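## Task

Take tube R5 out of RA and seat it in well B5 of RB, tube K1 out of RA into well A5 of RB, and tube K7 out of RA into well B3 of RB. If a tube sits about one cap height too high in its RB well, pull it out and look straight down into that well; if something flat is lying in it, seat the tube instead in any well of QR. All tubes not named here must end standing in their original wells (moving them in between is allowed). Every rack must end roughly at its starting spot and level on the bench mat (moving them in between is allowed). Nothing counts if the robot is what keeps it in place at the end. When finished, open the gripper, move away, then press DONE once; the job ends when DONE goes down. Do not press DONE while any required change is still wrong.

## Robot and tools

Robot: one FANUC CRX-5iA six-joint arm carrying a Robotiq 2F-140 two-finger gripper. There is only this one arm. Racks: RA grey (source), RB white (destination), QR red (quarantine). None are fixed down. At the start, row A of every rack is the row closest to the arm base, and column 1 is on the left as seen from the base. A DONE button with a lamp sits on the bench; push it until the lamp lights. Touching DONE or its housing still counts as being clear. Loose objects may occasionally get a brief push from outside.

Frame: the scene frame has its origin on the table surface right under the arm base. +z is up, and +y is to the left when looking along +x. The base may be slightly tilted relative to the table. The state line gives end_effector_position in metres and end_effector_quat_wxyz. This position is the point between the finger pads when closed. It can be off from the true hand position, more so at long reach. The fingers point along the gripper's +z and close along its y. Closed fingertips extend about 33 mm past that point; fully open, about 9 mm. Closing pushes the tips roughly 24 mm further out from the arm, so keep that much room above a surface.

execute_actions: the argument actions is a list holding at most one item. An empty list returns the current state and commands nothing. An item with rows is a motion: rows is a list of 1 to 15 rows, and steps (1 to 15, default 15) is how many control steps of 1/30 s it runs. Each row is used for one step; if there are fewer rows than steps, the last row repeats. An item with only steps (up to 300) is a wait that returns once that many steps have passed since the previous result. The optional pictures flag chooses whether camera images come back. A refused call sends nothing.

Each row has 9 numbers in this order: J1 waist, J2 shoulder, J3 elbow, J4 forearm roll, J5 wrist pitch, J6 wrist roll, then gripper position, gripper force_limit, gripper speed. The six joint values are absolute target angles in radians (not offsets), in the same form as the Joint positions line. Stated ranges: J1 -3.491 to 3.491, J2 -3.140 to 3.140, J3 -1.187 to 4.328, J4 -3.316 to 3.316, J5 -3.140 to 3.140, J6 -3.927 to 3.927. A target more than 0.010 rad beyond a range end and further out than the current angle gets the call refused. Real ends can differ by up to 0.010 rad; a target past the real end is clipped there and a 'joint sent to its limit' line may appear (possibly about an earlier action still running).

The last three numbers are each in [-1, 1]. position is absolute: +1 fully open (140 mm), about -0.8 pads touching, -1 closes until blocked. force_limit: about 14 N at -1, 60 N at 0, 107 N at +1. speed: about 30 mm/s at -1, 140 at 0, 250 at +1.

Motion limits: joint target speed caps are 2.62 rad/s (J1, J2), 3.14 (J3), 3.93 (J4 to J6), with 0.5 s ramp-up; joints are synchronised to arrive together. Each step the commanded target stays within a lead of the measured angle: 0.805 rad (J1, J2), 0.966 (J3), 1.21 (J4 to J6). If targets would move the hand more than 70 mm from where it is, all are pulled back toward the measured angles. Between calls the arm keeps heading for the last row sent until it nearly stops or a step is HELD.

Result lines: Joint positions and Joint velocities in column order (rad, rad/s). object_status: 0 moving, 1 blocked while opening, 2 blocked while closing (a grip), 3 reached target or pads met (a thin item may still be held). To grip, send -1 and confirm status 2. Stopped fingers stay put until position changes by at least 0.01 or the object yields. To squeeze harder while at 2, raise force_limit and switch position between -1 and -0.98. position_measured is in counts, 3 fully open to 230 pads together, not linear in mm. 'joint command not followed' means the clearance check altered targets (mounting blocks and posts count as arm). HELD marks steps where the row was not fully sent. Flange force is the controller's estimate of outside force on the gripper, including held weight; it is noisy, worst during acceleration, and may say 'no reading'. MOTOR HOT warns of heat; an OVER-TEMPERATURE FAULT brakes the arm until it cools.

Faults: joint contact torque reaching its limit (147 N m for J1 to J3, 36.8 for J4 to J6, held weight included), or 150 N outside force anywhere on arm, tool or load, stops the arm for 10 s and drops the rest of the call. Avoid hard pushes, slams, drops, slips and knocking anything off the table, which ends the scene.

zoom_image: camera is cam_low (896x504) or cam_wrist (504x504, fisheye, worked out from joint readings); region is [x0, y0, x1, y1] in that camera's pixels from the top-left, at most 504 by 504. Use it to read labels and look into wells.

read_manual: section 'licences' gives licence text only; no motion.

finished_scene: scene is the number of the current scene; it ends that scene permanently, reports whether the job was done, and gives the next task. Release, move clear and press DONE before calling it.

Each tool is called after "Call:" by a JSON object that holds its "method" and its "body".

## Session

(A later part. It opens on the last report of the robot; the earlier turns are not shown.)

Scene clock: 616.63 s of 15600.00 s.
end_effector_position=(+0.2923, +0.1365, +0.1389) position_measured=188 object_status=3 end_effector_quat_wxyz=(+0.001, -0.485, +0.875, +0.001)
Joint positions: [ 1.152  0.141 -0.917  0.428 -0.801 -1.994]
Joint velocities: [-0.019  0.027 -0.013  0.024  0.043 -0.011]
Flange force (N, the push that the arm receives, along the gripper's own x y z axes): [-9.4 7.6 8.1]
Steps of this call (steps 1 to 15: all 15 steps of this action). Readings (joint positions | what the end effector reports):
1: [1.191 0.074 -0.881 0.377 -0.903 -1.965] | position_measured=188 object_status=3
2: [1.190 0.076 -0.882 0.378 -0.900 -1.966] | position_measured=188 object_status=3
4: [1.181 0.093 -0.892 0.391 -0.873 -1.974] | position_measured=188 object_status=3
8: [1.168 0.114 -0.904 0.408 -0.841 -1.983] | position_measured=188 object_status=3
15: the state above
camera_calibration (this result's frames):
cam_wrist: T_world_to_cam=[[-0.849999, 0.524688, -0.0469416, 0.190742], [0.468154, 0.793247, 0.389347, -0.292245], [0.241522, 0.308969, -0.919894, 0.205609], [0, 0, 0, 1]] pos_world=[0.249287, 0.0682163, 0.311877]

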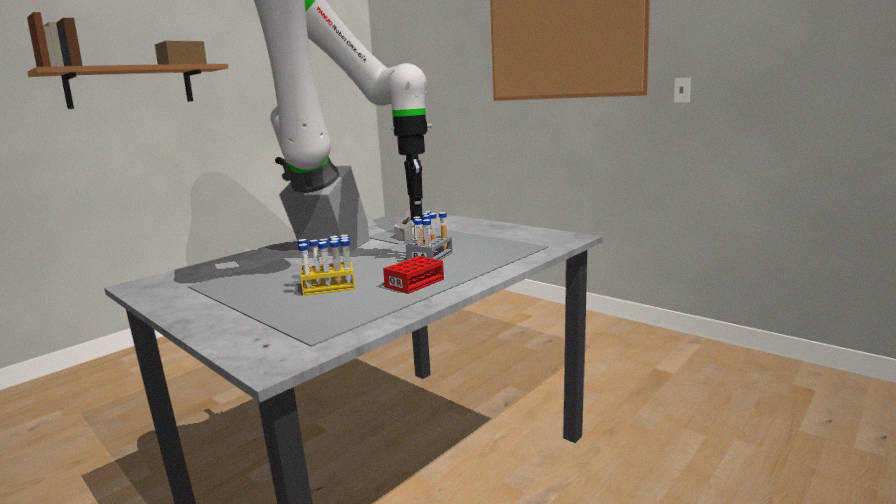

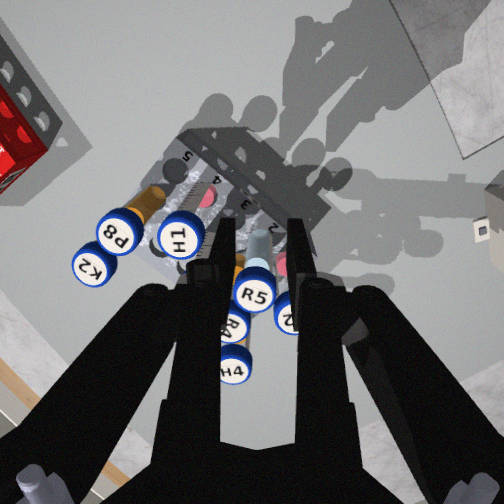

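Slide back slowly.

Call:
{"method": "execute_actions", "body": {"actions": [{"rows":[[1.151,0.1456,-0.9153,0.4296,-0.7987,-1.995,-0.47,-0.5,0],[1.1505,0.1486,-0.9126,0.4298,-0.7984,-1.995,-0.47,-0.5,0],[1.15,0.1516,-0.91,0.43,-0.798,-1.995,-0.47,-0.5,0],[1.1495,0.1546,-0.9073,0.4302,-0.7977,-1.995,-0.47,-0.5,0],[1.149,0.1576,-0.9046,0.4304,-0.7974,-1.995,-0.47,-0.5,0],[1.1485,0.1606,-0.902,0.4306,-0.797,-1.995,-0.47,-0.5,0],[1.148,0.1636,-0.8993,0.4308,-0.7967,-1.995,-0.47,-0.5,0],[1.1475,0.1666,-0.8966,0.431,-0.7964,-1.995,-0.47,-0.5,0],[1.147,0.1696,-0.894,0.4312,-0.796,-1.995,-0.47,-0.5,0],[1.1465,0.1726,-0.8913,0.4314,-0.7957,-1.995,-0.47,-0.5,0],[1.146,0.1756,-0.8886,0.4316,-0.7954,-1.995,-0.47,-0.5,0],[1.1455,0.1786,-0.886,0.4318,-0.795,-1.995,-0.47,-0.5,0]],"steps":15}]}}

Scene clock: 631.20 s of 15600.00 s.
end_effector_position=(+0.2986, +0.1469, +0.1376) position_measured=188 object_status=3 end_effector_quat_wxyz=(-0.000, -0.484, +0.875, +0.001)
Joint positions: [ 1.146  0.177 -0.887  0.432 -0.795 -1.995]
Joint velocities: [-0.005  0.028  0.026  0.001  0.003  0.   ]
Flange force (N, the push that the arm receives, along the gripper's own x y z axes): [-8.8 9.5 6.7]
Steps of this call (steps 1 to 15: the robot went on to your last target; steps 16 to 90: nothing new was sent; then 11.07 s passed at rest; steps 91 to 105: all 15 steps of this action). Readings (joint positions | what the end effector reports):
91: [1.151 0.143 -0.918 0.430 -0.799 -1.995] | position_measured=188 object_status=3
92: [1.151 0.143 -0.918 0.430 -0.799 -1.995] | position_measured=188 object_status=3
94: [1.151 0.147 -0.914 0.430 -0.798 -1.995] | position_measured=188 object_status=3
98: [1.149 0.158 -0.904 0.430 -0.797 -1.995] | position_measured=188 object_status=3
105: the state above
camera_calibration (this result's frames):
cam_wrist: T_world_to_cam=[[-0.848717, 0.526849, -0.0459381, 0.189783], [0.470792, 0.792259, 0.388176, -0.303392], [0.240905, 0.307825, -0.920439, 0.200124], [0, 0, 0, 1]] pos_world=[0.255696, 0.0787746, 0.310689]

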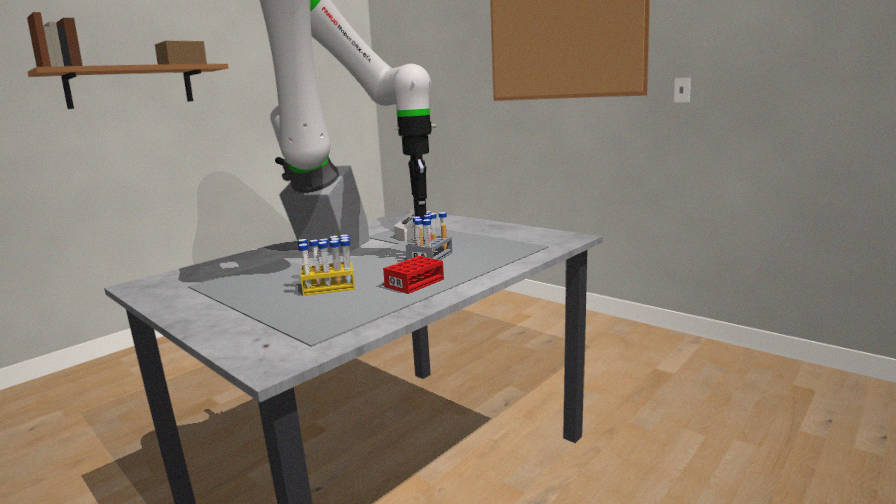

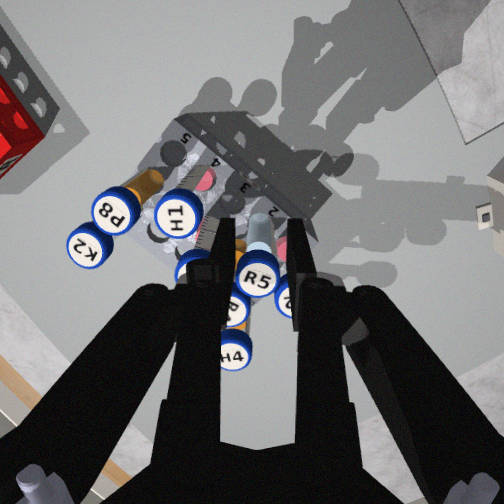

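Call:
{"method": "execute_actions", "body": {"actions": [{"rows":[[1.1445,0.183,-0.8815,0.432,-0.795,-1.995,-0.47,-0.5,0],[1.1445,0.183,-0.8815,0.432,-0.795,-1.995,-0.47,-0.5,0],[1.1435,0.187,-0.8775,0.432,-0.7955,-1.995,-0.47,-0.5,0],[1.1435,0.187,-0.8775,0.432,-0.7955,-1.995,-0.47,-0.5,0],[1.1435,0.187,-0.8775,0.432,-0.7955,-1.995,-0.47,-0.5,0],[1.1435,0.187,-0.8775,0.432,-0.7955,-1.995,-0.47,-0.5,0],[1.1435,0.187,-0.8775,0.432,-0.7955,-1.995,-1,-0.5,-0.5]],"steps":15}]}}

Scene clock: 641.83 s of 15600.00 s.
end_effector_position=(+0.3007, +0.1498, +0.1376) position_measured=200 object_status=0 end_effector_quat_wxyz=(-0.001, -0.483, +0.876, +0.001)
Joint positions: [ 1.144  0.187 -0.878  0.432 -0.795 -1.995]
Joint velocities: [-0.001  0.     0.001 -0.    -0.    -0.   ]
Flange force (N, the push that the arm receives, along the gripper's own x y z axes): [-7.0 5.1 0.0]
Steps of this call (steps 1 to 15: the robot went on to your last target; steps 16 to 90: nothing new was sent; then 7.13 s passed at rest; steps 91 to 105: all 15 steps of this action). Readings (joint positions | what the end effector reports):
91: [1.145 0.179 -0.886 0.432 -0.795 -1.995] | position_measured=188 object_status=3
92: [1.145 0.180 -0.885 0.432 -0.795 -1.995] | position_measured=188 object_status=3
94: [1.144 0.183 -0.882 0.432 -0.795 -1.995] | position_measured=188 object_status=3
98: [1.144 0.187 -0.878 0.432 -0.795 -1.995] | position_measured=189 object_status=0
105: the state above
camera_calibration (this result's frames):
cam_wrist: T_world_to_cam=[[-0.847765, 0.528391, -0.0458019, 0.189538], [0.472517, 0.791687, 0.387246, -0.306956], [0.240878, 0.306652, -0.920838, 0.198908], [0, 0, 0, 1]] pos_world=[0.257813, 0.0818676, 0.310711]

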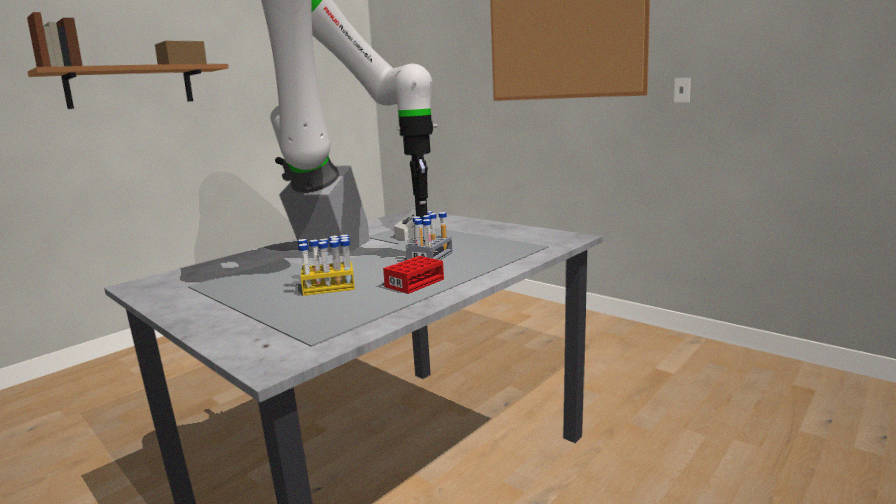

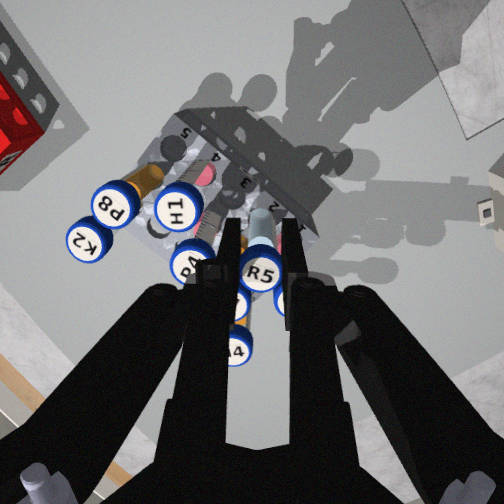

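Call:
{"method": "execute_actions", "body": {"actions": [{"rows":[[1.183,0.1184,-0.8405,0.379,-0.8995,-1.965,-1,-0.5,0]],"steps":12}], "pictures": false}}

Call:
{"method": "execute_actions", "body": {"actions": [{"rows":[[1.209,0.071,-0.808,0.347,-0.98,-1.945,-1,-0.5,0]],"steps":12}], "pictures": false}}

Call:
{"method": "execute_actions", "body": {"actions": [{"rows":[[1.275,-0.055,-0.67,0.28,-1.24,-1.9,-1,-0.5,0]],"steps":15}]}}

Scene clock: 658.00 s of 15600.00 s.
end_effector_position=(+0.2999, +0.1503, +0.1696) position_measured=200 object_status=2 end_effector_quat_wxyz=(-0.000, -0.483, +0.876, +0.002)
Joint positions: [ 1.183  0.119 -0.841  0.379 -0.899 -1.965]
Joint velocities: [ 0.003 -0.003  0.002 -0.002 -0.006  0.002]
Flange force (N, the push that the arm receives, along the gripper's own x y z axes): [-9.4 5.5 2.9]
Steps of this call (steps 1 to 15: the robot went on to your last target; steps 16 to 120: nothing new was sent; then 11.77 s passed at rest; steps 121 to 132: all 12 steps of this action). Readings (joint positions | what the end effector reports):
121: [1.143 0.187 -0.877 0.432 -0.796 -1.995] | position_measured=200 object_status=2
122: [1.145 0.185 -0.876 0.430 -0.800 -1.994] | position_measured=200 object_status=2
124: [1.157 0.163 -0.864 0.413 -0.833 -1.985] | position_measured=200 object_status=2
128: [1.181 0.121 -0.842 0.381 -0.895 -1.966] | position_measured=200 object_status=2
132: the state above

Scene clock: 658.40 s of 15600.00 s.
end_effector_position=(+0.2993, +0.1500, +0.1947) position_measured=200 object_status=2 end_effector_quat_wxyz=(-0.001, -0.484, +0.875, +0.002)
Joint positions: [ 1.209  0.071 -0.808  0.347 -0.98  -1.945]
Joint velocities: [ 0.001 -0.005  0.002 -0.001 -0.003  0.002]
Flange force (N, the push that the arm receives, along the gripper's own x y z axes): [-9.1 5.8 0.9]
Steps of this call (steps 1 to 12: all 12 steps of this action). Readings (joint positions | what the end effector reports):
1: [1.183 0.118 -0.841 0.379 -0.899 -1.965] | position_measured=200 object_status=2
2: [1.184 0.116 -0.839 0.377 -0.904 -1.964] | position_measured=200 object_status=2
4: [1.194 0.098 -0.826 0.365 -0.935 -1.956] | position_measured=200 object_status=2
8: [1.208 0.072 -0.809 0.348 -0.978 -1.946] | position_measured=200 object_status=2
12: the state above

Scene clock: 658.90 s of 15600.00 s.
end_effector_position=(+0.3020, +0.1477, +0.2835) position_measured=200 object_status=2 end_effector_quat_wxyz=(-0.000, -0.486, +0.874, +0.005)
Joint positions: [ 1.275 -0.055 -0.67   0.28  -1.239 -1.9  ]
Joint velocities: [ 0.002 -0.004  0.005 -0.002 -0.009  0.001]
Flange force (N, the push that the arm receives, along the gripper's own x y z axes): [-1.7 5.0 -0.9]
Steps of this call (steps 1 to 15: all 15 steps of this action). Readings (joint positions | what the end effector reports):
1: [1.209 0.071 -0.808 0.347 -0.980 -1.945] | position_measured=200 object_status=2
2: [1.210 0.069 -0.806 0.346 -0.985 -1.944] | position_measured=200 object_status=2
4: [1.219 0.053 -0.788 0.337 -1.018 -1.938] | position_measured=200 object_status=2
8: [1.255 -0.016 -0.712 0.301 -1.160 -1.914] | position_measured=200 object_status=2
15: the state above
camera_calibration (this result's frames):
cam_wrist: T_world_to_cam=[[-0.851417, 0.52303, -0.0390877, 0.198387], [0.468442, 0.79184, 0.391856, -0.362537], [0.235904, 0.315323, -0.919196, 0.333429], [0, 0, 0, 1]] pos_world=[0.260081, 0.0781713, 0.456304]

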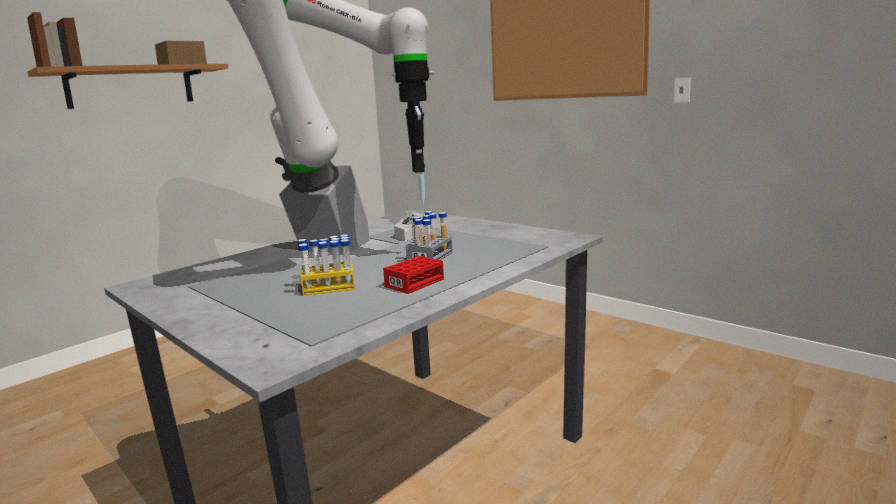

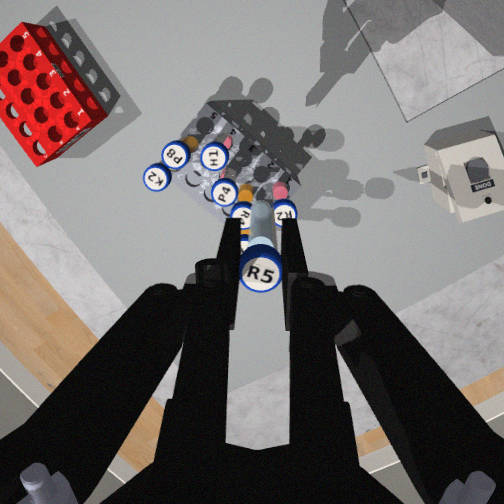

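Call:
{"method": "execute_actions", "body": {"actions": [{"rows":[[0.94,-0.22,-0.655,0.36,-1.325,-1.2,-1,-0.5,0]],"steps":15}], "pictures": false}}

Call:
{"method": "execute_actions", "body": {"actions": [{"steps":15}], "pictures": false}}

Call:
{"method": "execute_actions", "body": {"actions": [{"rows":[[0.5138,-0.0028,-0.56,0.4467,-1.0656,-0.68,-1,-0.5,0]],"steps":15}], "pictures": false}}

Call:
{"method": "execute_actions", "body": {"actions": [{"steps":25}]}}

Call:
{"method": "zoom_image", "body": {"camera": "cam_wrist", "region": [170,110,350,290]}}

Scene clock: 678.87 s of 15600.00 s.
end_effector_position=(+0.3600, +0.0452, +0.2966) position_measured=200 object_status=2 end_effector_quat_wxyz=(+0.001, -0.605, +0.797, +0.003)
Joint positions: [ 1.01  -0.186 -0.658  0.343 -1.307 -1.346]
Joint velocities: [-0.622 -0.305  0.028  0.147 -0.156  1.289]
Flange force (N, the push that the arm receives, along the gripper's own x y z axes): [-2.5 -3.9 -3.1]
Steps of this call (steps 1 to 15: the robot went on to your last target; steps 16 to 90: nothing new was sent; then 16.47 s passed at rest; steps 91 to 105: all 15 steps of this action). Readings (joint positions | what the end effector reports):
91: [1.275 -0.055 -0.670 0.280 -1.240 -1.900] | position_measured=200 object_status=2
92: [1.274 -0.056 -0.670 0.280 -1.240 -1.896] | position_measured=200 object_status=2
94: [1.258 -0.064 -0.669 0.284 -1.245 -1.862] | position_measured=200 object_status=2
98: [1.177 -0.104 -0.666 0.303 -1.265 -1.693] | position_measured=200 object_status=2
105: the state above

Scene clock: 679.37 s of 15600.00 s.
end_effector_position=(+0.3697, +0.0141, +0.2996) position_measured=200 object_status=2 end_effector_quat_wxyz=(+0.000, -0.633, +0.774, -0.000)
Joint positions: [ 0.94  -0.22  -0.655  0.36  -1.325 -1.2  ]
Joint velocities: [ 0.001  0.001 -0.    -0.     0.    -0.   ]
Flange force (N, the push that the arm receives, along the gripper's own x y z axes): [-7.0 -0.6 -1.2]
Steps of this call (steps 1 to 15: the robot went on to your last target). Readings (joint positions | what the end effector reports):
1: [0.990 -0.195 -0.657 0.348 -1.312 -1.305] | position_measured=200 object_status=2
2: [0.973 -0.204 -0.656 0.352 -1.317 -1.270] | position_measured=200 object_status=2
4: [0.950 -0.215 -0.655 0.358 -1.322 -1.221] | position_measured=200 object_status=2
8: [0.940 -0.220 -0.655 0.360 -1.325 -1.201] | position_measured=200 object_status=2
15: the state above

Scene clock: 679.87 s of 15600.00 s.
end_effector_position=(+0.4529, -0.0485, +0.2364) position_measured=200 object_status=2 end_effector_quat_wxyz=(-0.001, +0.694, -0.720, -0.001)
Joint positions: [ 0.59  -0.041 -0.577  0.431 -1.111 -0.772]
Joint velocities: [-0.76   0.383  0.169  0.153  0.452  0.921]
Flange force (N, the push that the arm receives, along the gripper's own x y z axes): [-2.0 -15.8 6.6]
Steps of this call (steps 1 to 15: all 15 steps of this action). Readings (joint positions | what the end effector reports):
1: [0.940 -0.220 -0.655 0.360 -1.325 -1.200] | position_measured=200 object_status=2
2: [0.937 -0.218 -0.654 0.361 -1.323 -1.196] | position_measured=200 object_status=2
4: [0.915 -0.206 -0.649 0.365 -1.308 -1.169] | position_measured=200 object_status=2
8: [0.803 -0.149 -0.624 0.388 -1.240 -1.033] | position_measured=200 object_status=2
15: the state above

Scene clock: 680.70 s of 15600.00 s.
end_effector_position=(+0.4679, -0.0684, +0.2196) position_measured=200 object_status=2 end_effector_quat_wxyz=(-0.000, +0.708, -0.707, -0.000)
Joint positions: [ 0.514 -0.003 -0.56   0.447 -1.066 -0.68 ]
Joint velocities: [-0.001 -0.001 -0.     0.     0.     0.   ]
Flange force (N, the push that the arm receives, along the gripper's own x y z axes): [-5.4 -4.3 0.5]
Steps of this call (steps 1 to 25: the robot went on to your last target). Readings (joint positions | what the end effector reports):
1: [0.566 -0.029 -0.572 0.436 -1.097 -0.744] | position_measured=200 object_status=2
2: [0.546 -0.019 -0.567 0.440 -1.085 -0.720] | position_measured=200 object_status=2
4: [0.521 -0.007 -0.562 0.445 -1.070 -0.689] | position_measured=200 object_status=2
8: [0.514 -0.003 -0.560 0.447 -1.066 -0.680] | position_measured=200 object_status=2
25: the state above
camera_calibration (this result's frames):
cam_wrist: T_world_to_cam=[[-0.99879, -0.00761962, -0.0485922, 0.484925], [-0.0258658, 0.92166, 0.387135, -0.00294557], [0.0418357, 0.387923, -0.920742, 0.399744], [0, 0, 0, 1]] pos_world=[0.467538, -0.14866, 0.392765]

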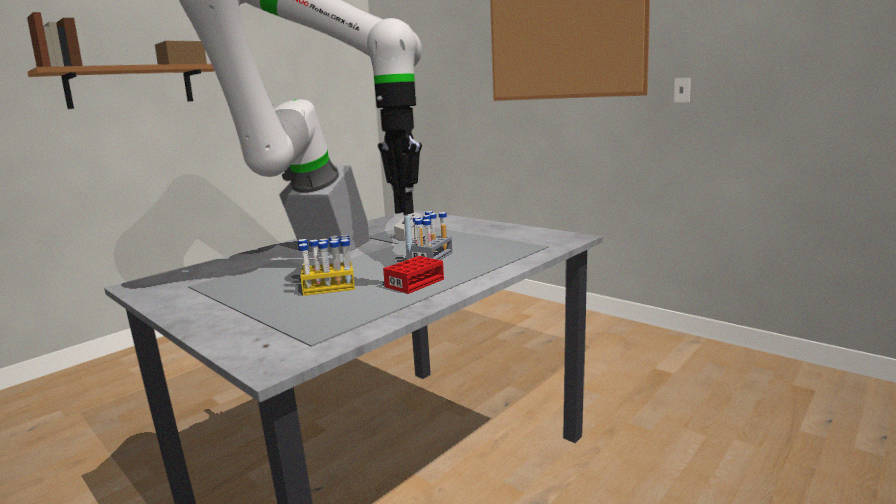

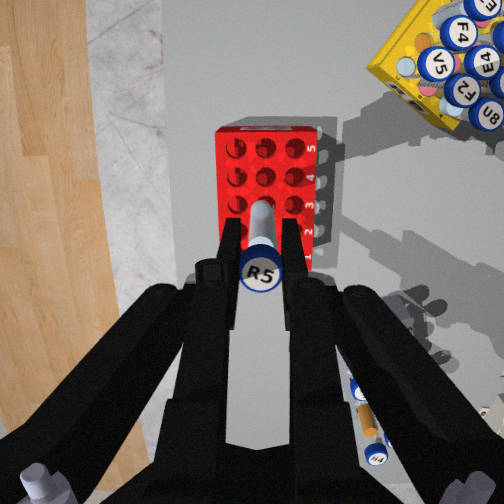

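Region (170, 110, 350, 290) of cam_wrist's 504x504 image, scaled by 2.800, with more detail than that image has.

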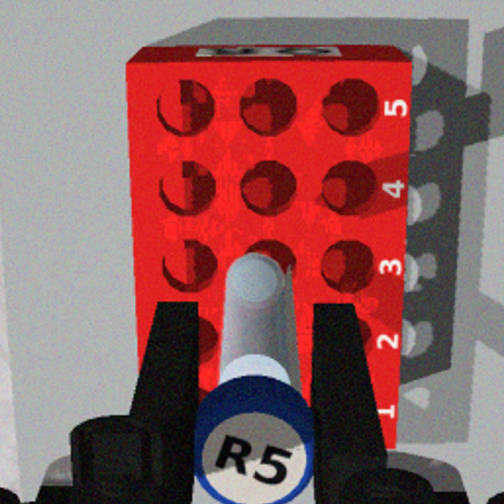

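Call:
{"method": "execute_actions", "body": {"actions": []}}

Scene clock: 721.33 s of 15600.00 s.
end_effector_position=(+0.4679, -0.0684, +0.2196) position_measured=200 object_status=2 end_effector_quat_wxyz=(-0.000, +0.708, -0.707, -0.000)
Joint positions: [ 0.514 -0.003 -0.56   0.447 -1.066 -0.68 ]
Joint velocities: [ 0.     0.001 -0.    -0.     0.001 -0.001]
Flange force (N, the push that the arm receives, along the gripper's own x y z axes): [-5.1 -5.2 0.7]
Steps of this call (steps 1 to 15: the robot went on to your last target; steps 16 to 90: nothing new was sent; then 37.63 s passed at rest). Readings (joint positions | what the end effector reports):
1: [0.514 -0.003 -0.560 0.447 -1.066 -0.680] | position_measured=200 object_status=2
2: [0.514 -0.003 -0.560 0.447 -1.066 -0.680] | position_measured=200 object_status=2
4: [0.514 -0.003 -0.560 0.447 -1.066 -0.680] | position_measured=200 object_status=2
8: [0.514 -0.003 -0.560 0.447 -1.066 -0.680] | position_measured=200 object_status=2
90: the state above
The arm was judged still, so your last target was given up. Only a new action makes it travel on or press farther. Fingers that are still opening or closing keep moving.
camera_calibration (this result's frames):
cam_wrist: T_world_to_cam=[[-0.99879, -0.00761787, -0.0485915, 0.484925], [-0.0258639, 0.92166, 0.387134, -0.00294533], [0.0418358, 0.387923, -0.920742, 0.399744], [0, 0, 0, 1]] pos_world=[0.467538, -0.148661, 0.392764]

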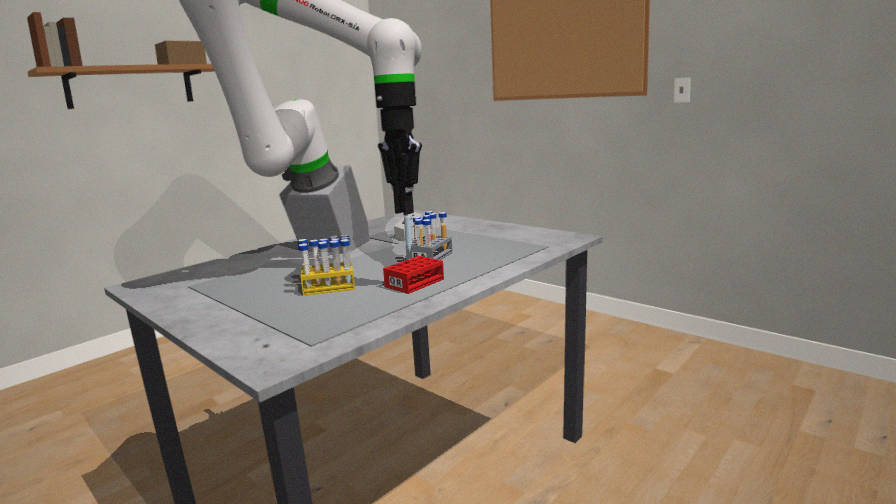

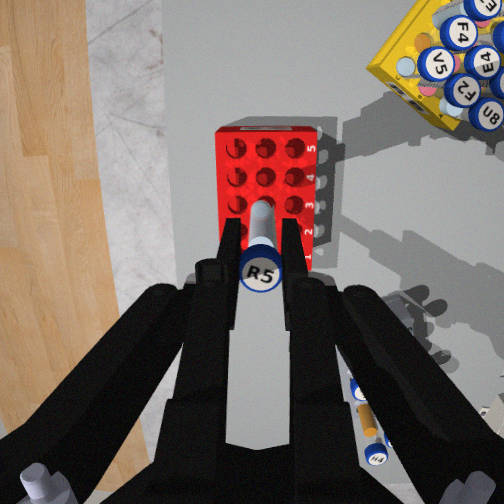

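Call:
{"method": "execute_actions", "body": {"actions": [{"rows":[[0.5056,0.038,-0.6065,0.471,-0.984,-0.72,-1,-0.5,0]]}]}}

Call:
{"method": "execute_actions", "body": {"actions": []}}

Call:
{"method": "zoom_image", "body": {"camera": "cam_wrist", "region": [200,130,330,300]}}

Call:
{"method": "zoom_image", "body": {"camera": "cam_low", "region": [360,200,460,300]}}

Scene clock: 743.37 s of 15600.00 s.
end_effector_position=(+0.4639, -0.0588, +0.1895) position_measured=200 object_status=2 end_effector_quat_wxyz=(-0.000, +0.707, -0.707, -0.000)
Joint positions: [ 0.506  0.038 -0.606  0.471 -0.984 -0.72 ]
Joint velocities: [-0.001 -0.001 -0.001 -0.001  0.001 -0.002]
Flange force (N, the push that the arm receives, along the gripper's own x y z axes): [-5.5 -4.5 3.2]
Steps of this call (steps 1 to 90: nothing new was sent; then 18.53 s passed at rest; steps 91 to 105: all 15 steps of this action). Readings (joint positions | what the end effector reports):
91: [0.514 -0.003 -0.560 0.447 -1.065 -0.680] | position_measured=200 object_status=2
92: [0.513 -0.001 -0.562 0.448 -1.061 -0.682] | position_measured=200 object_status=2
94: [0.510 0.015 -0.580 0.457 -1.030 -0.697] | position_measured=200 object_status=2
98: [0.506 0.037 -0.605 0.470 -0.986 -0.719] | position_measured=200 object_status=2
105: the state above
camera_calibration (this result's frames):
cam_wrist: T_world_to_cam=[[-0.998794, -0.00565537, -0.0487797, 0.479713], [-0.0241395, 0.921585, 0.387425, -0.00111392], [0.0427636, 0.388135, -0.92061, 0.368067], [0, 0, 0, 1]] pos_world=[0.463368, -0.13912, 0.362678]

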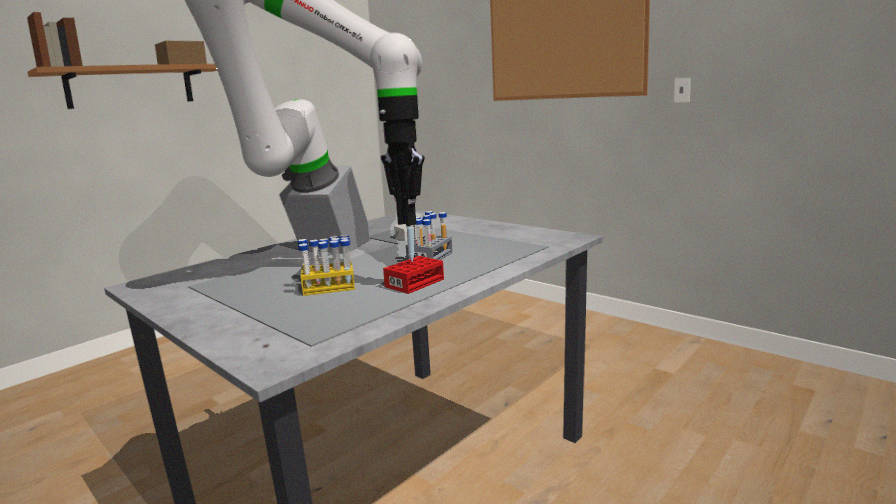

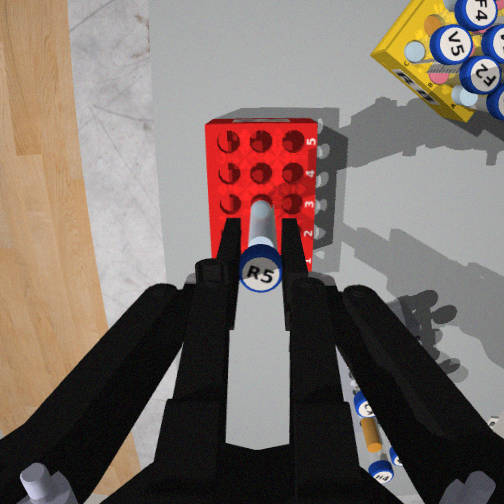

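Scene clock: 743.37 s of 15600.00 s.
end_effector_position=(+0.4639, -0.0588, +0.1895) position_measured=200 object_status=2 end_effector_quat_wxyz=(-0.000, +0.707, -0.707, -0.000)
Joint positions: [ 0.506  0.038 -0.606  0.471 -0.984 -0.72 ]
Joint velocities: [-0.001 -0.001 -0.001 -0.001  0.001 -0.002]
Flange force (N, the push that the arm receives, along the gripper's own x y z axes): [-5.5 -4.5 3.2]
camera_calibration (this result's frames):
cam_wrist: T_world_to_cam=[[-0.998794, -0.00565537, -0.0487797, 0.479713], [-0.0241395, 0.921585, 0.387425, -0.00111392], [0.0427636, 0.388135, -0.92061, 0.368067], [0, 0, 0, 1]] pos_world=[0.463368, -0.13912, 0.362678]

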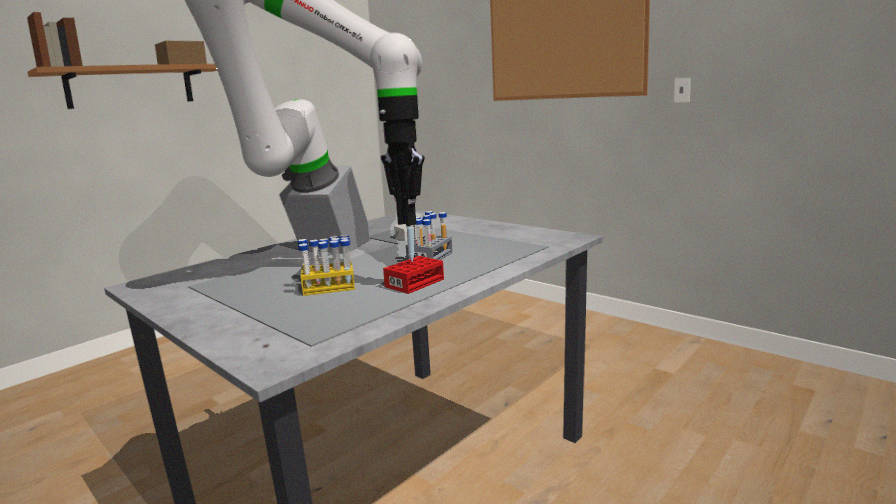

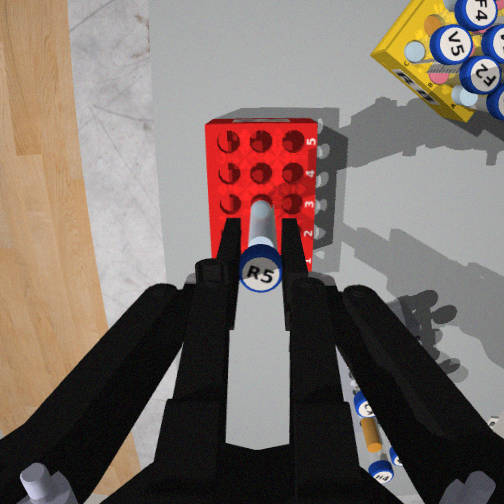

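Region (200, 130, 330, 300) of cam_wrist's 504x504 image, scaled by 2.965, with more detail than that image has; it fills the left 385 columns of this view, and the rest is white.

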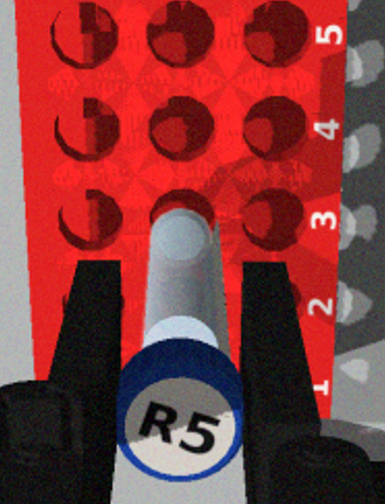

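Region (360, 200, 460, 300) of cam_low's 896x504 image, scaled by 5.040, with more detail than that image has.

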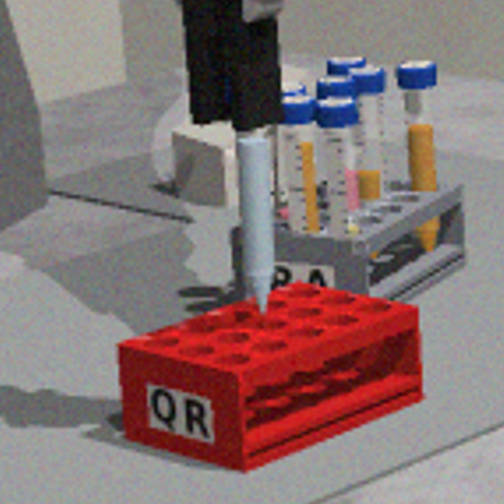

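Call:
{"method": "execute_actions", "body": {"actions": [{"rows":[[0.495,0.05,-0.614,0.479,-0.963,-0.724,-1,-0.5,0],[0.495,0.05,-0.614,0.479,-0.963,-0.724,-1,-0.5,0],[0.495,0.05,-0.614,0.479,-0.963,-0.724,-1,-0.5,0],[0.495,0.05,-0.614,0.479,-0.963,-0.724,-1,-0.5,0],[0.486,0.062,-0.622,0.487,-0.943,-0.728,-1,-0.5,0],[0.486,0.062,-0.622,0.487,-0.943,-0.728,-1,-0.5,0],[0.486,0.062,-0.622,0.487,-0.943,-0.728,-1,-0.5,0],[0.486,0.062,-0.622,0.487,-0.943,-0.728,-1,-0.5,0],[0.477,0.073,-0.63,0.495,-0.9226,-0.733,-1,-0.5,0]]}]}}

Scene clock: 763.37 s of 15600.00 s.
end_effector_position=(+0.4643, -0.0605, +0.1672) position_measured=200 object_status=2 end_effector_quat_wxyz=(+0.000, +0.706, -0.708, +0.000)
Joint positions: [ 0.477  0.072 -0.63   0.495 -0.924 -0.733]
Joint velocities: [-0.006  0.009 -0.007  0.007  0.017 -0.005]
Flange force (N, the push that the arm receives, along the gripper's own x y z axes): [-6.3 -7.4 3.8]
Steps of this call (steps 1 to 15: the robot went on to your last target; steps 16 to 90: nothing new was sent; then 16.50 s passed at rest; steps 91 to 105: all 15 steps of this action). Readings (joint positions | what the end effector reports):
91: [0.506 0.038 -0.607 0.471 -0.984 -0.720] | position_measured=200 object_status=2
92: [0.504 0.040 -0.608 0.473 -0.980 -0.721] | position_measured=200 object_status=2
94: [0.498 0.047 -0.612 0.477 -0.969 -0.723] | position_measured=200 object_status=2
98: [0.489 0.058 -0.620 0.484 -0.949 -0.727] | position_measured=200 object_status=2
105: the state above
camera_calibration (this result's frames):
cam_wrist: T_world_to_cam=[[-0.998812, -0.00231015, -0.0486674, 0.47916], [-0.0209612, 0.922084, 0.386422, 0.00787676], [0.0439827, 0.386984, -0.921037, 0.347581], [0, 0, 0, 1]] pos_world=[0.463468, -0.140664, 0.340411]

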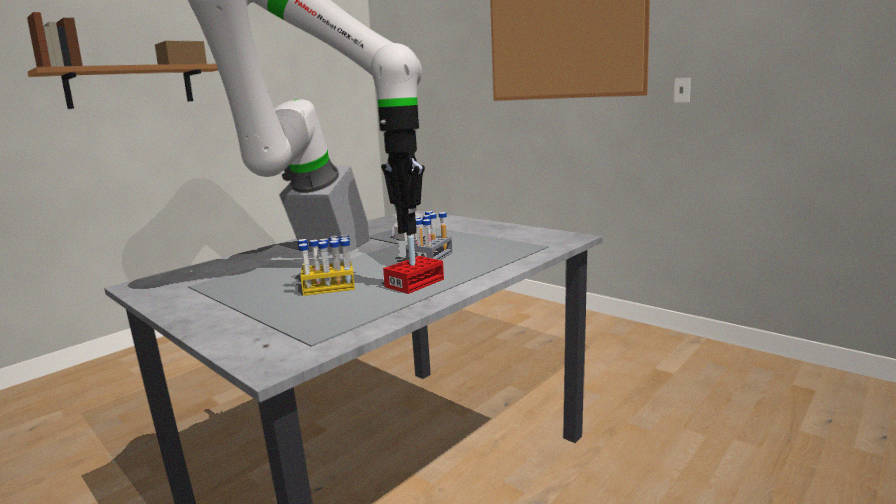

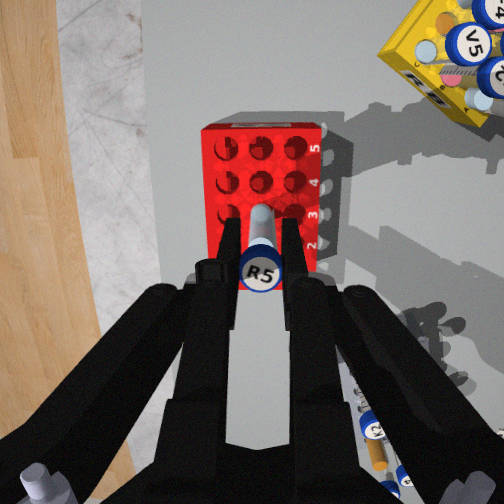

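Call:
{"method": "execute_actions", "body": {"actions": [{"rows":[[0.468,0.085,-0.637,0.503,-0.902,-0.737,-1,-0.5,0],[0.468,0.085,-0.637,0.503,-0.902,-0.737,-1,-0.5,0],[0.468,0.085,-0.637,0.503,-0.902,-0.737,-1,-0.5,0],[0.468,0.085,-0.637,0.503,-0.902,-0.737,-1,-0.5,0],[0.459,0.097,-0.644,0.512,-0.882,-0.741,-1,-0.5,0],[0.459,0.097,-0.644,0.512,-0.882,-0.741,-1,-0.5,0],[0.459,0.097,-0.644,0.512,-0.882,-0.741,-1,-0.5,0],[0.459,0.097,-0.644,0.512,-0.882,-0.741,-1,-0.5,0],[0.4508,0.11,-0.6515,0.5208,-0.8613,-0.745,-1,-0.5,0]]}], "pictures": false}}

Call:
{"method": "execute_actions", "body": {"actions": [{"rows":[[0.4508,0.11,-0.6515,0.5208,-0.8613,-0.745,-0.47,-0.5,0]]}], "pictures": false}}

Call:
{"method": "execute_actions", "body": {"actions": [{"rows":[[0.5138,0,-0.56,0.4467,-1.0656,-0.68,-0.47,-0.5,0]]}]}}

Call:
{"method": "zoom_image", "body": {"camera": "cam_low", "region": [290,190,470,310]}}

Call:
{"method": "execute_actions", "body": {"actions": [{"rows":[[0.94,-0.22,-0.655,0.36,-1.325,-1.5,-0.47,-0.5,0]]}], "pictures": false}}

Call:
{"method": "execute_actions", "body": {"actions": [{"steps":30}], "pictures": false}}

Call:
{"method": "execute_actions", "body": {"actions": [{"rows":[[1.13,-0.07,-0.81,0.35,-1.1,-1.83,-0.47,-0.5,0]]}], "pictures": false}}

Call:
{"method": "execute_actions", "body": {"actions": [{"steps":20}], "pictures": false}}

Call:
{"method": "execute_actions", "body": {"actions": [{"rows":[[1.1046,-0.0222,-0.8521,0.3737,-1.0063,-1.85,-0.47,-0.5,0]]}]}}

Scene clock: 786.63 s of 15600.00 s.
end_effector_position=(+0.4643, -0.0607, +0.1450) position_measured=200 object_status=2 end_effector_quat_wxyz=(-0.000, +0.706, -0.708, -0.000)
Joint positions: [ 0.451  0.109 -0.651  0.52  -0.862 -0.745]
Joint velocities: [-0.007  0.011 -0.006  0.008  0.017 -0.003]
Flange force (N, the push that the arm receives, along the gripper's own x y z axes): [-6.4 -7.0 -1.6]
Steps of this call (steps 1 to 15: the robot went on to your last target; steps 16 to 90: nothing new was sent; then 19.77 s passed at rest; steps 91 to 105: all 15 steps of this action). Readings (joint positions | what the end effector reports):
91: [0.477 0.073 -0.630 0.495 -0.923 -0.733] | position_measured=200 object_status=2
92: [0.475 0.075 -0.631 0.496 -0.919 -0.734] | position_measured=200 object_status=2
94: [0.470 0.082 -0.635 0.501 -0.908 -0.736] | position_measured=200 object_status=2
98: [0.462 0.093 -0.642 0.509 -0.888 -0.740] | position_measured=200 object_status=2
105: the state above

Scene clock: 787.13 s of 15600.00 s.
end_effector_position=(+0.4642, -0.0607, +0.1446) position_measured=188 object_status=3 end_effector_quat_wxyz=(-0.000, +0.707, -0.708, -0.000)
Joint positions: [ 0.451  0.11  -0.651  0.521 -0.861 -0.745]
Joint velocities: [ 0. -0.  0.  0.  0. -0.]
Flange force (N, the push that the arm receives, along the gripper's own x y z axes): [-5.5 -5.3 1.4]
Steps of this call (steps 1 to 15: all 15 steps of this action). Readings (joint positions | what the end effector reports):
1: [0.451 0.110 -0.651 0.521 -0.862 -0.745] | position_measured=200 object_status=0
2: [0.451 0.110 -0.651 0.521 -0.862 -0.745] | position_measured=200 object_status=0
4: [0.451 0.110 -0.651 0.521 -0.861 -0.745] | position_measured=188 object_status=0
8: [0.451 0.110 -0.651 0.521 -0.861 -0.745] | position_measured=188 object_status=0
15: the state above

Scene clock: 787.63 s of 15600.00 s.
end_effector_position=(+0.4674, -0.0681, +0.2184) position_measured=188 object_status=3 end_effector_quat_wxyz=(+0.001, +0.708, -0.706, -0.000)
Joint positions: [ 0.514  0.    -0.56   0.447 -1.065 -0.68 ]
Joint velocities: [ 0.001 -0.002  0.002  0.    -0.003  0.001]
Flange force (N, the push that the arm receives, along the gripper's own x y z axes): [-4.3 -4.2 1.1]
Steps of this call (steps 1 to 15: all 15 steps of this action). Readings (joint positions | what the end effector reports):
1: [0.451 0.110 -0.651 0.521 -0.861 -0.745] | position_measured=188 object_status=3
2: [0.451 0.108 -0.650 0.520 -0.864 -0.744] | position_measured=188 object_status=3
4: [0.461 0.091 -0.636 0.509 -0.896 -0.734] | position_measured=188 object_status=3
8: [0.501 0.022 -0.578 0.462 -1.024 -0.693] | position_measured=188 object_status=3
15: the state above
camera_calibration (this result's frames):
cam_wrist: T_world_to_cam=[[-0.998899, -0.00871886, -0.0460885, 0.483811], [-0.0258623, 0.9221, 0.386088, -0.00247783], [0.039132, 0.386855, -0.92131, 0.399923], [0, 0, 0, 1]] pos_world=[0.467565, -0.148209, 0.391708]

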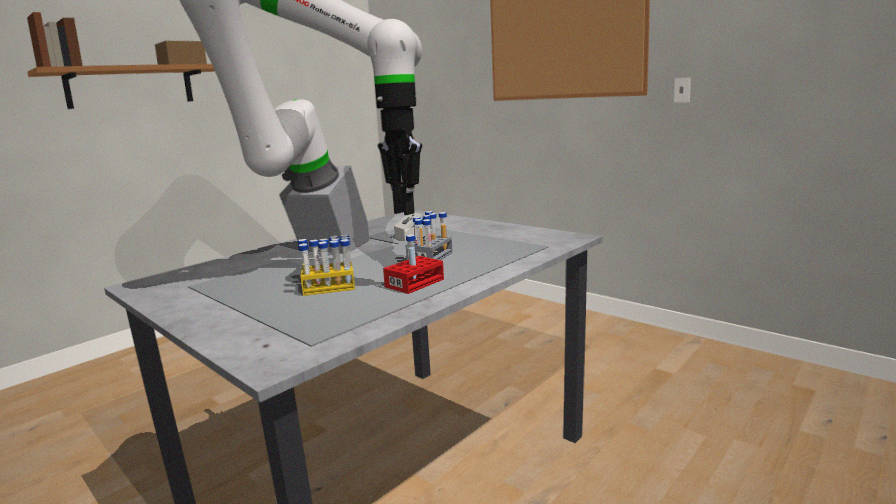

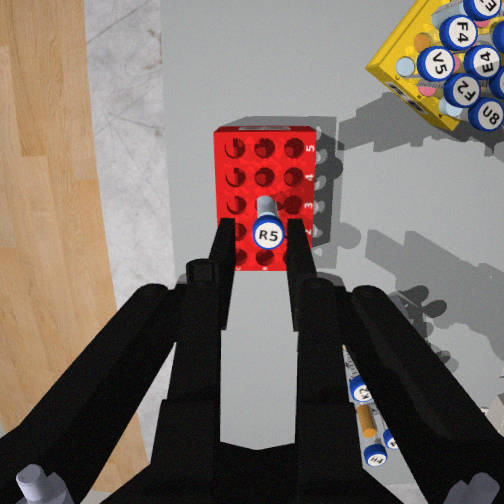

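Region (290, 190, 470, 310) of cam_low's 896x504 image, scaled by 2.800, with more detail than that image has.

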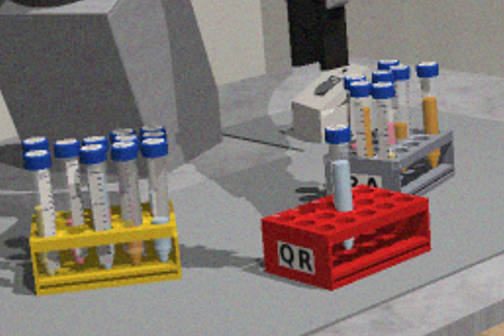

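Scene clock: 788.13 s of 15600.00 s.
end_effector_position=(+0.3978, -0.0010, +0.2818) position_measured=188 object_status=3 end_effector_quat_wxyz=(+0.000, -0.565, +0.825, +0.001)
Joint positions: [ 0.827 -0.162 -0.63   0.383 -1.256 -1.283]
Joint velocities: [ 0.828 -0.427 -0.183 -0.167 -0.498 -1.585]
Flange force (N, the push that the arm receives, along the gripper's own x y z axes): [-3.0 2.8 -6.9]
Steps of this call (steps 1 to 15: all 15 steps of this action). Readings (joint positions | what the end effector reports):
1: [0.514 0.000 -0.560 0.447 -1.066 -0.680] | position_measured=188 object_status=3
2: [0.516 -0.001 -0.560 0.446 -1.067 -0.684] | position_measured=188 object_status=3
4: [0.533 -0.010 -0.565 0.443 -1.078 -0.718] | position_measured=188 object_status=3
8: [0.622 -0.056 -0.585 0.425 -1.132 -0.888] | position_measured=188 object_status=3
15: the state above

Scene clock: 789.13 s of 15600.00 s.
end_effector_position=(+0.3697, +0.0140, +0.2996) position_measured=188 object_status=3 end_effector_quat_wxyz=(+0.000, -0.510, +0.860, -0.000)
Joint positions: [ 0.94  -0.22  -0.655  0.36  -1.325 -1.5  ]
Joint velocities: [ 0.     0.002 -0.    -0.    -0.    -0.   ]
Flange force (N, the push that the arm receives, along the gripper's own x y z axes): [-6.3 0.7 -1.4]
Steps of this call (steps 1 to 30: the robot went on to your last target). Readings (joint positions | what the end effector reports):
1: [0.854 -0.176 -0.636 0.378 -1.273 -1.334] | position_measured=188 object_status=3
2: [0.878 -0.188 -0.641 0.373 -1.287 -1.380] | position_measured=188 object_status=3
4: [0.914 -0.207 -0.649 0.365 -1.309 -1.450] | position_measured=188 object_status=3
8: [0.940 -0.220 -0.655 0.360 -1.325 -1.499] | position_measured=188 object_status=3
30: the state above
The arm was judged still, so your last target was given up. Only a new action makes it travel on or press farther. Fingers that are still opening or closing keep moving.

Scene clock: 789.63 s of 15600.00 s.
end_effector_position=(+0.3170, +0.0966, +0.2237) position_measured=188 object_status=3 end_effector_quat_wxyz=(-0.002, -0.485, +0.874, -0.002)
Joint positions: [ 1.128 -0.071 -0.809  0.35  -1.102 -1.827]
Joint velocities: [ 0.045  0.036 -0.034  0.     0.053 -0.077]
Flange force (N, the push that the arm receives, along the gripper's own x y z axes): [-12.9 19.5 9.0]
Steps of this call (steps 1 to 15: all 15 steps of this action). Readings (joint positions | what the end effector reports):
1: [0.940 -0.220 -0.655 0.360 -1.325 -1.500] | position_measured=188 object_status=3
2: [0.942 -0.218 -0.657 0.360 -1.323 -1.504] | position_measured=188 object_status=3
4: [0.962 -0.203 -0.673 0.359 -1.299 -1.538] | position_measured=188 object_status=3
8: [1.040 -0.141 -0.737 0.355 -1.207 -1.674] | position_measured=188 object_status=3
15: the state above

Scene clock: 790.30 s of 15600.00 s.
end_effector_position=(+0.3164, +0.0971, +0.2230) position_measured=188 object_status=3 end_effector_quat_wxyz=(-0.002, -0.485, +0.875, -0.002)
Joint positions: [ 1.13 -0.07 -0.81  0.35 -1.1  -1.83]
Joint velocities: [ 0.    -0.002  0.001 -0.     0.001  0.001]
Flange force (N, the push that the arm receives, along the gripper's own x y z axes): [-5.6 2.7 -0.3]
Steps of this call (steps 1 to 15: the robot went on to your last target; steps 16 to 20: nothing new was sent). Readings (joint positions | what the end effector reports):
1: [1.129 -0.071 -0.809 0.350 -1.101 -1.828] | position_measured=188 object_status=3
2: [1.130 -0.070 -0.810 0.350 -1.101 -1.829] | position_measured=188 object_status=3
4: [1.130 -0.070 -0.810 0.350 -1.100 -1.830] | position_measured=188 object_status=3
8: [1.130 -0.070 -0.810 0.350 -1.100 -1.830] | position_measured=188 object_status=3
20: the state above
The arm was judged still, so your last target was given up. Only a new action makes it travel on or press farther. Fingers that are still opening or closing keep moving.

Scene clock: 790.80 s of 15600.00 s.
end_effector_position=(+0.3145, +0.1000, +0.1943) position_measured=188 object_status=3 end_effector_quat_wxyz=(-0.002, -0.483, +0.876, -0.000)
Joint positions: [ 1.105 -0.022 -0.852  0.374 -1.006 -1.85 ]
Joint velocities: [-0.002  0.002  0.     0.001  0.001 -0.   ]
Flange force (N, the push that the arm receives, along the gripper's own x y z axes): [-5.2 3.5 2.0]
Steps of this call (steps 1 to 15: all 15 steps of this action). Readings (joint positions | what the end effector reports):
1: [1.130 -0.070 -0.810 0.350 -1.100 -1.830] | position_measured=188 object_status=3
2: [1.129 -0.068 -0.812 0.350 -1.096 -1.831] | position_measured=188 object_status=3
4: [1.121 -0.051 -0.826 0.359 -1.063 -1.838] | position_measured=188 object_status=3
8: [1.106 -0.024 -0.851 0.373 -1.009 -1.849] | position_measured=188 object_status=3
15: the state above
camera_calibration (this result's frames):
cam_wrist: T_world_to_cam=[[-0.848377, 0.527317, -0.0468304, 0.230627], [0.472, 0.793497, 0.384158, -0.295425], [0.239733, 0.303807, -0.922079, 0.264043], [0, 0, 0, 1]] pos_world=[0.2718, 0.0325872, 0.367759]

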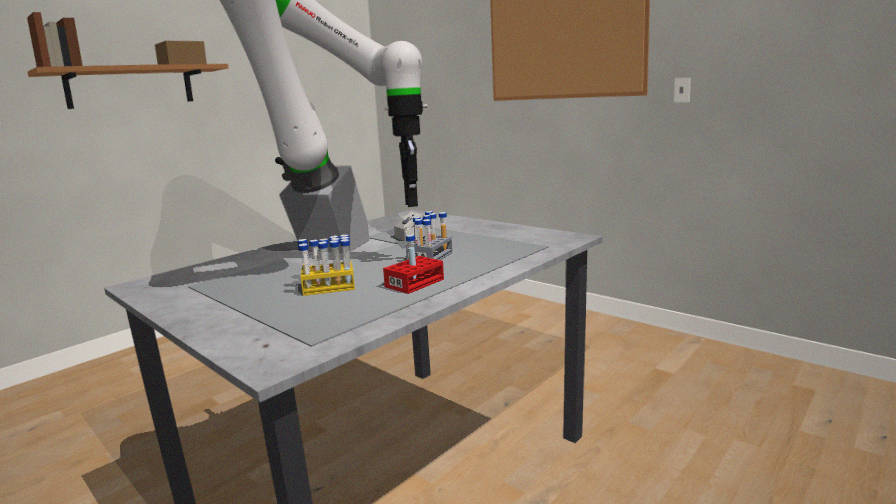

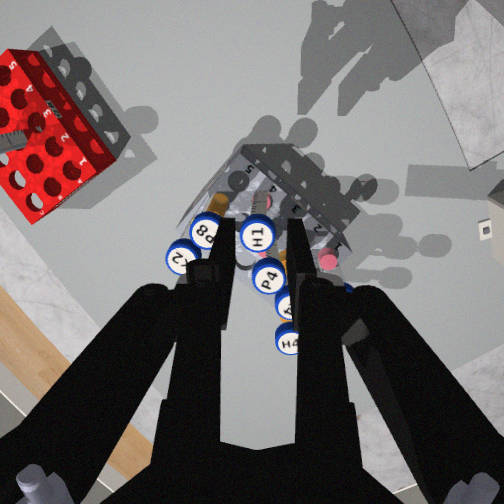

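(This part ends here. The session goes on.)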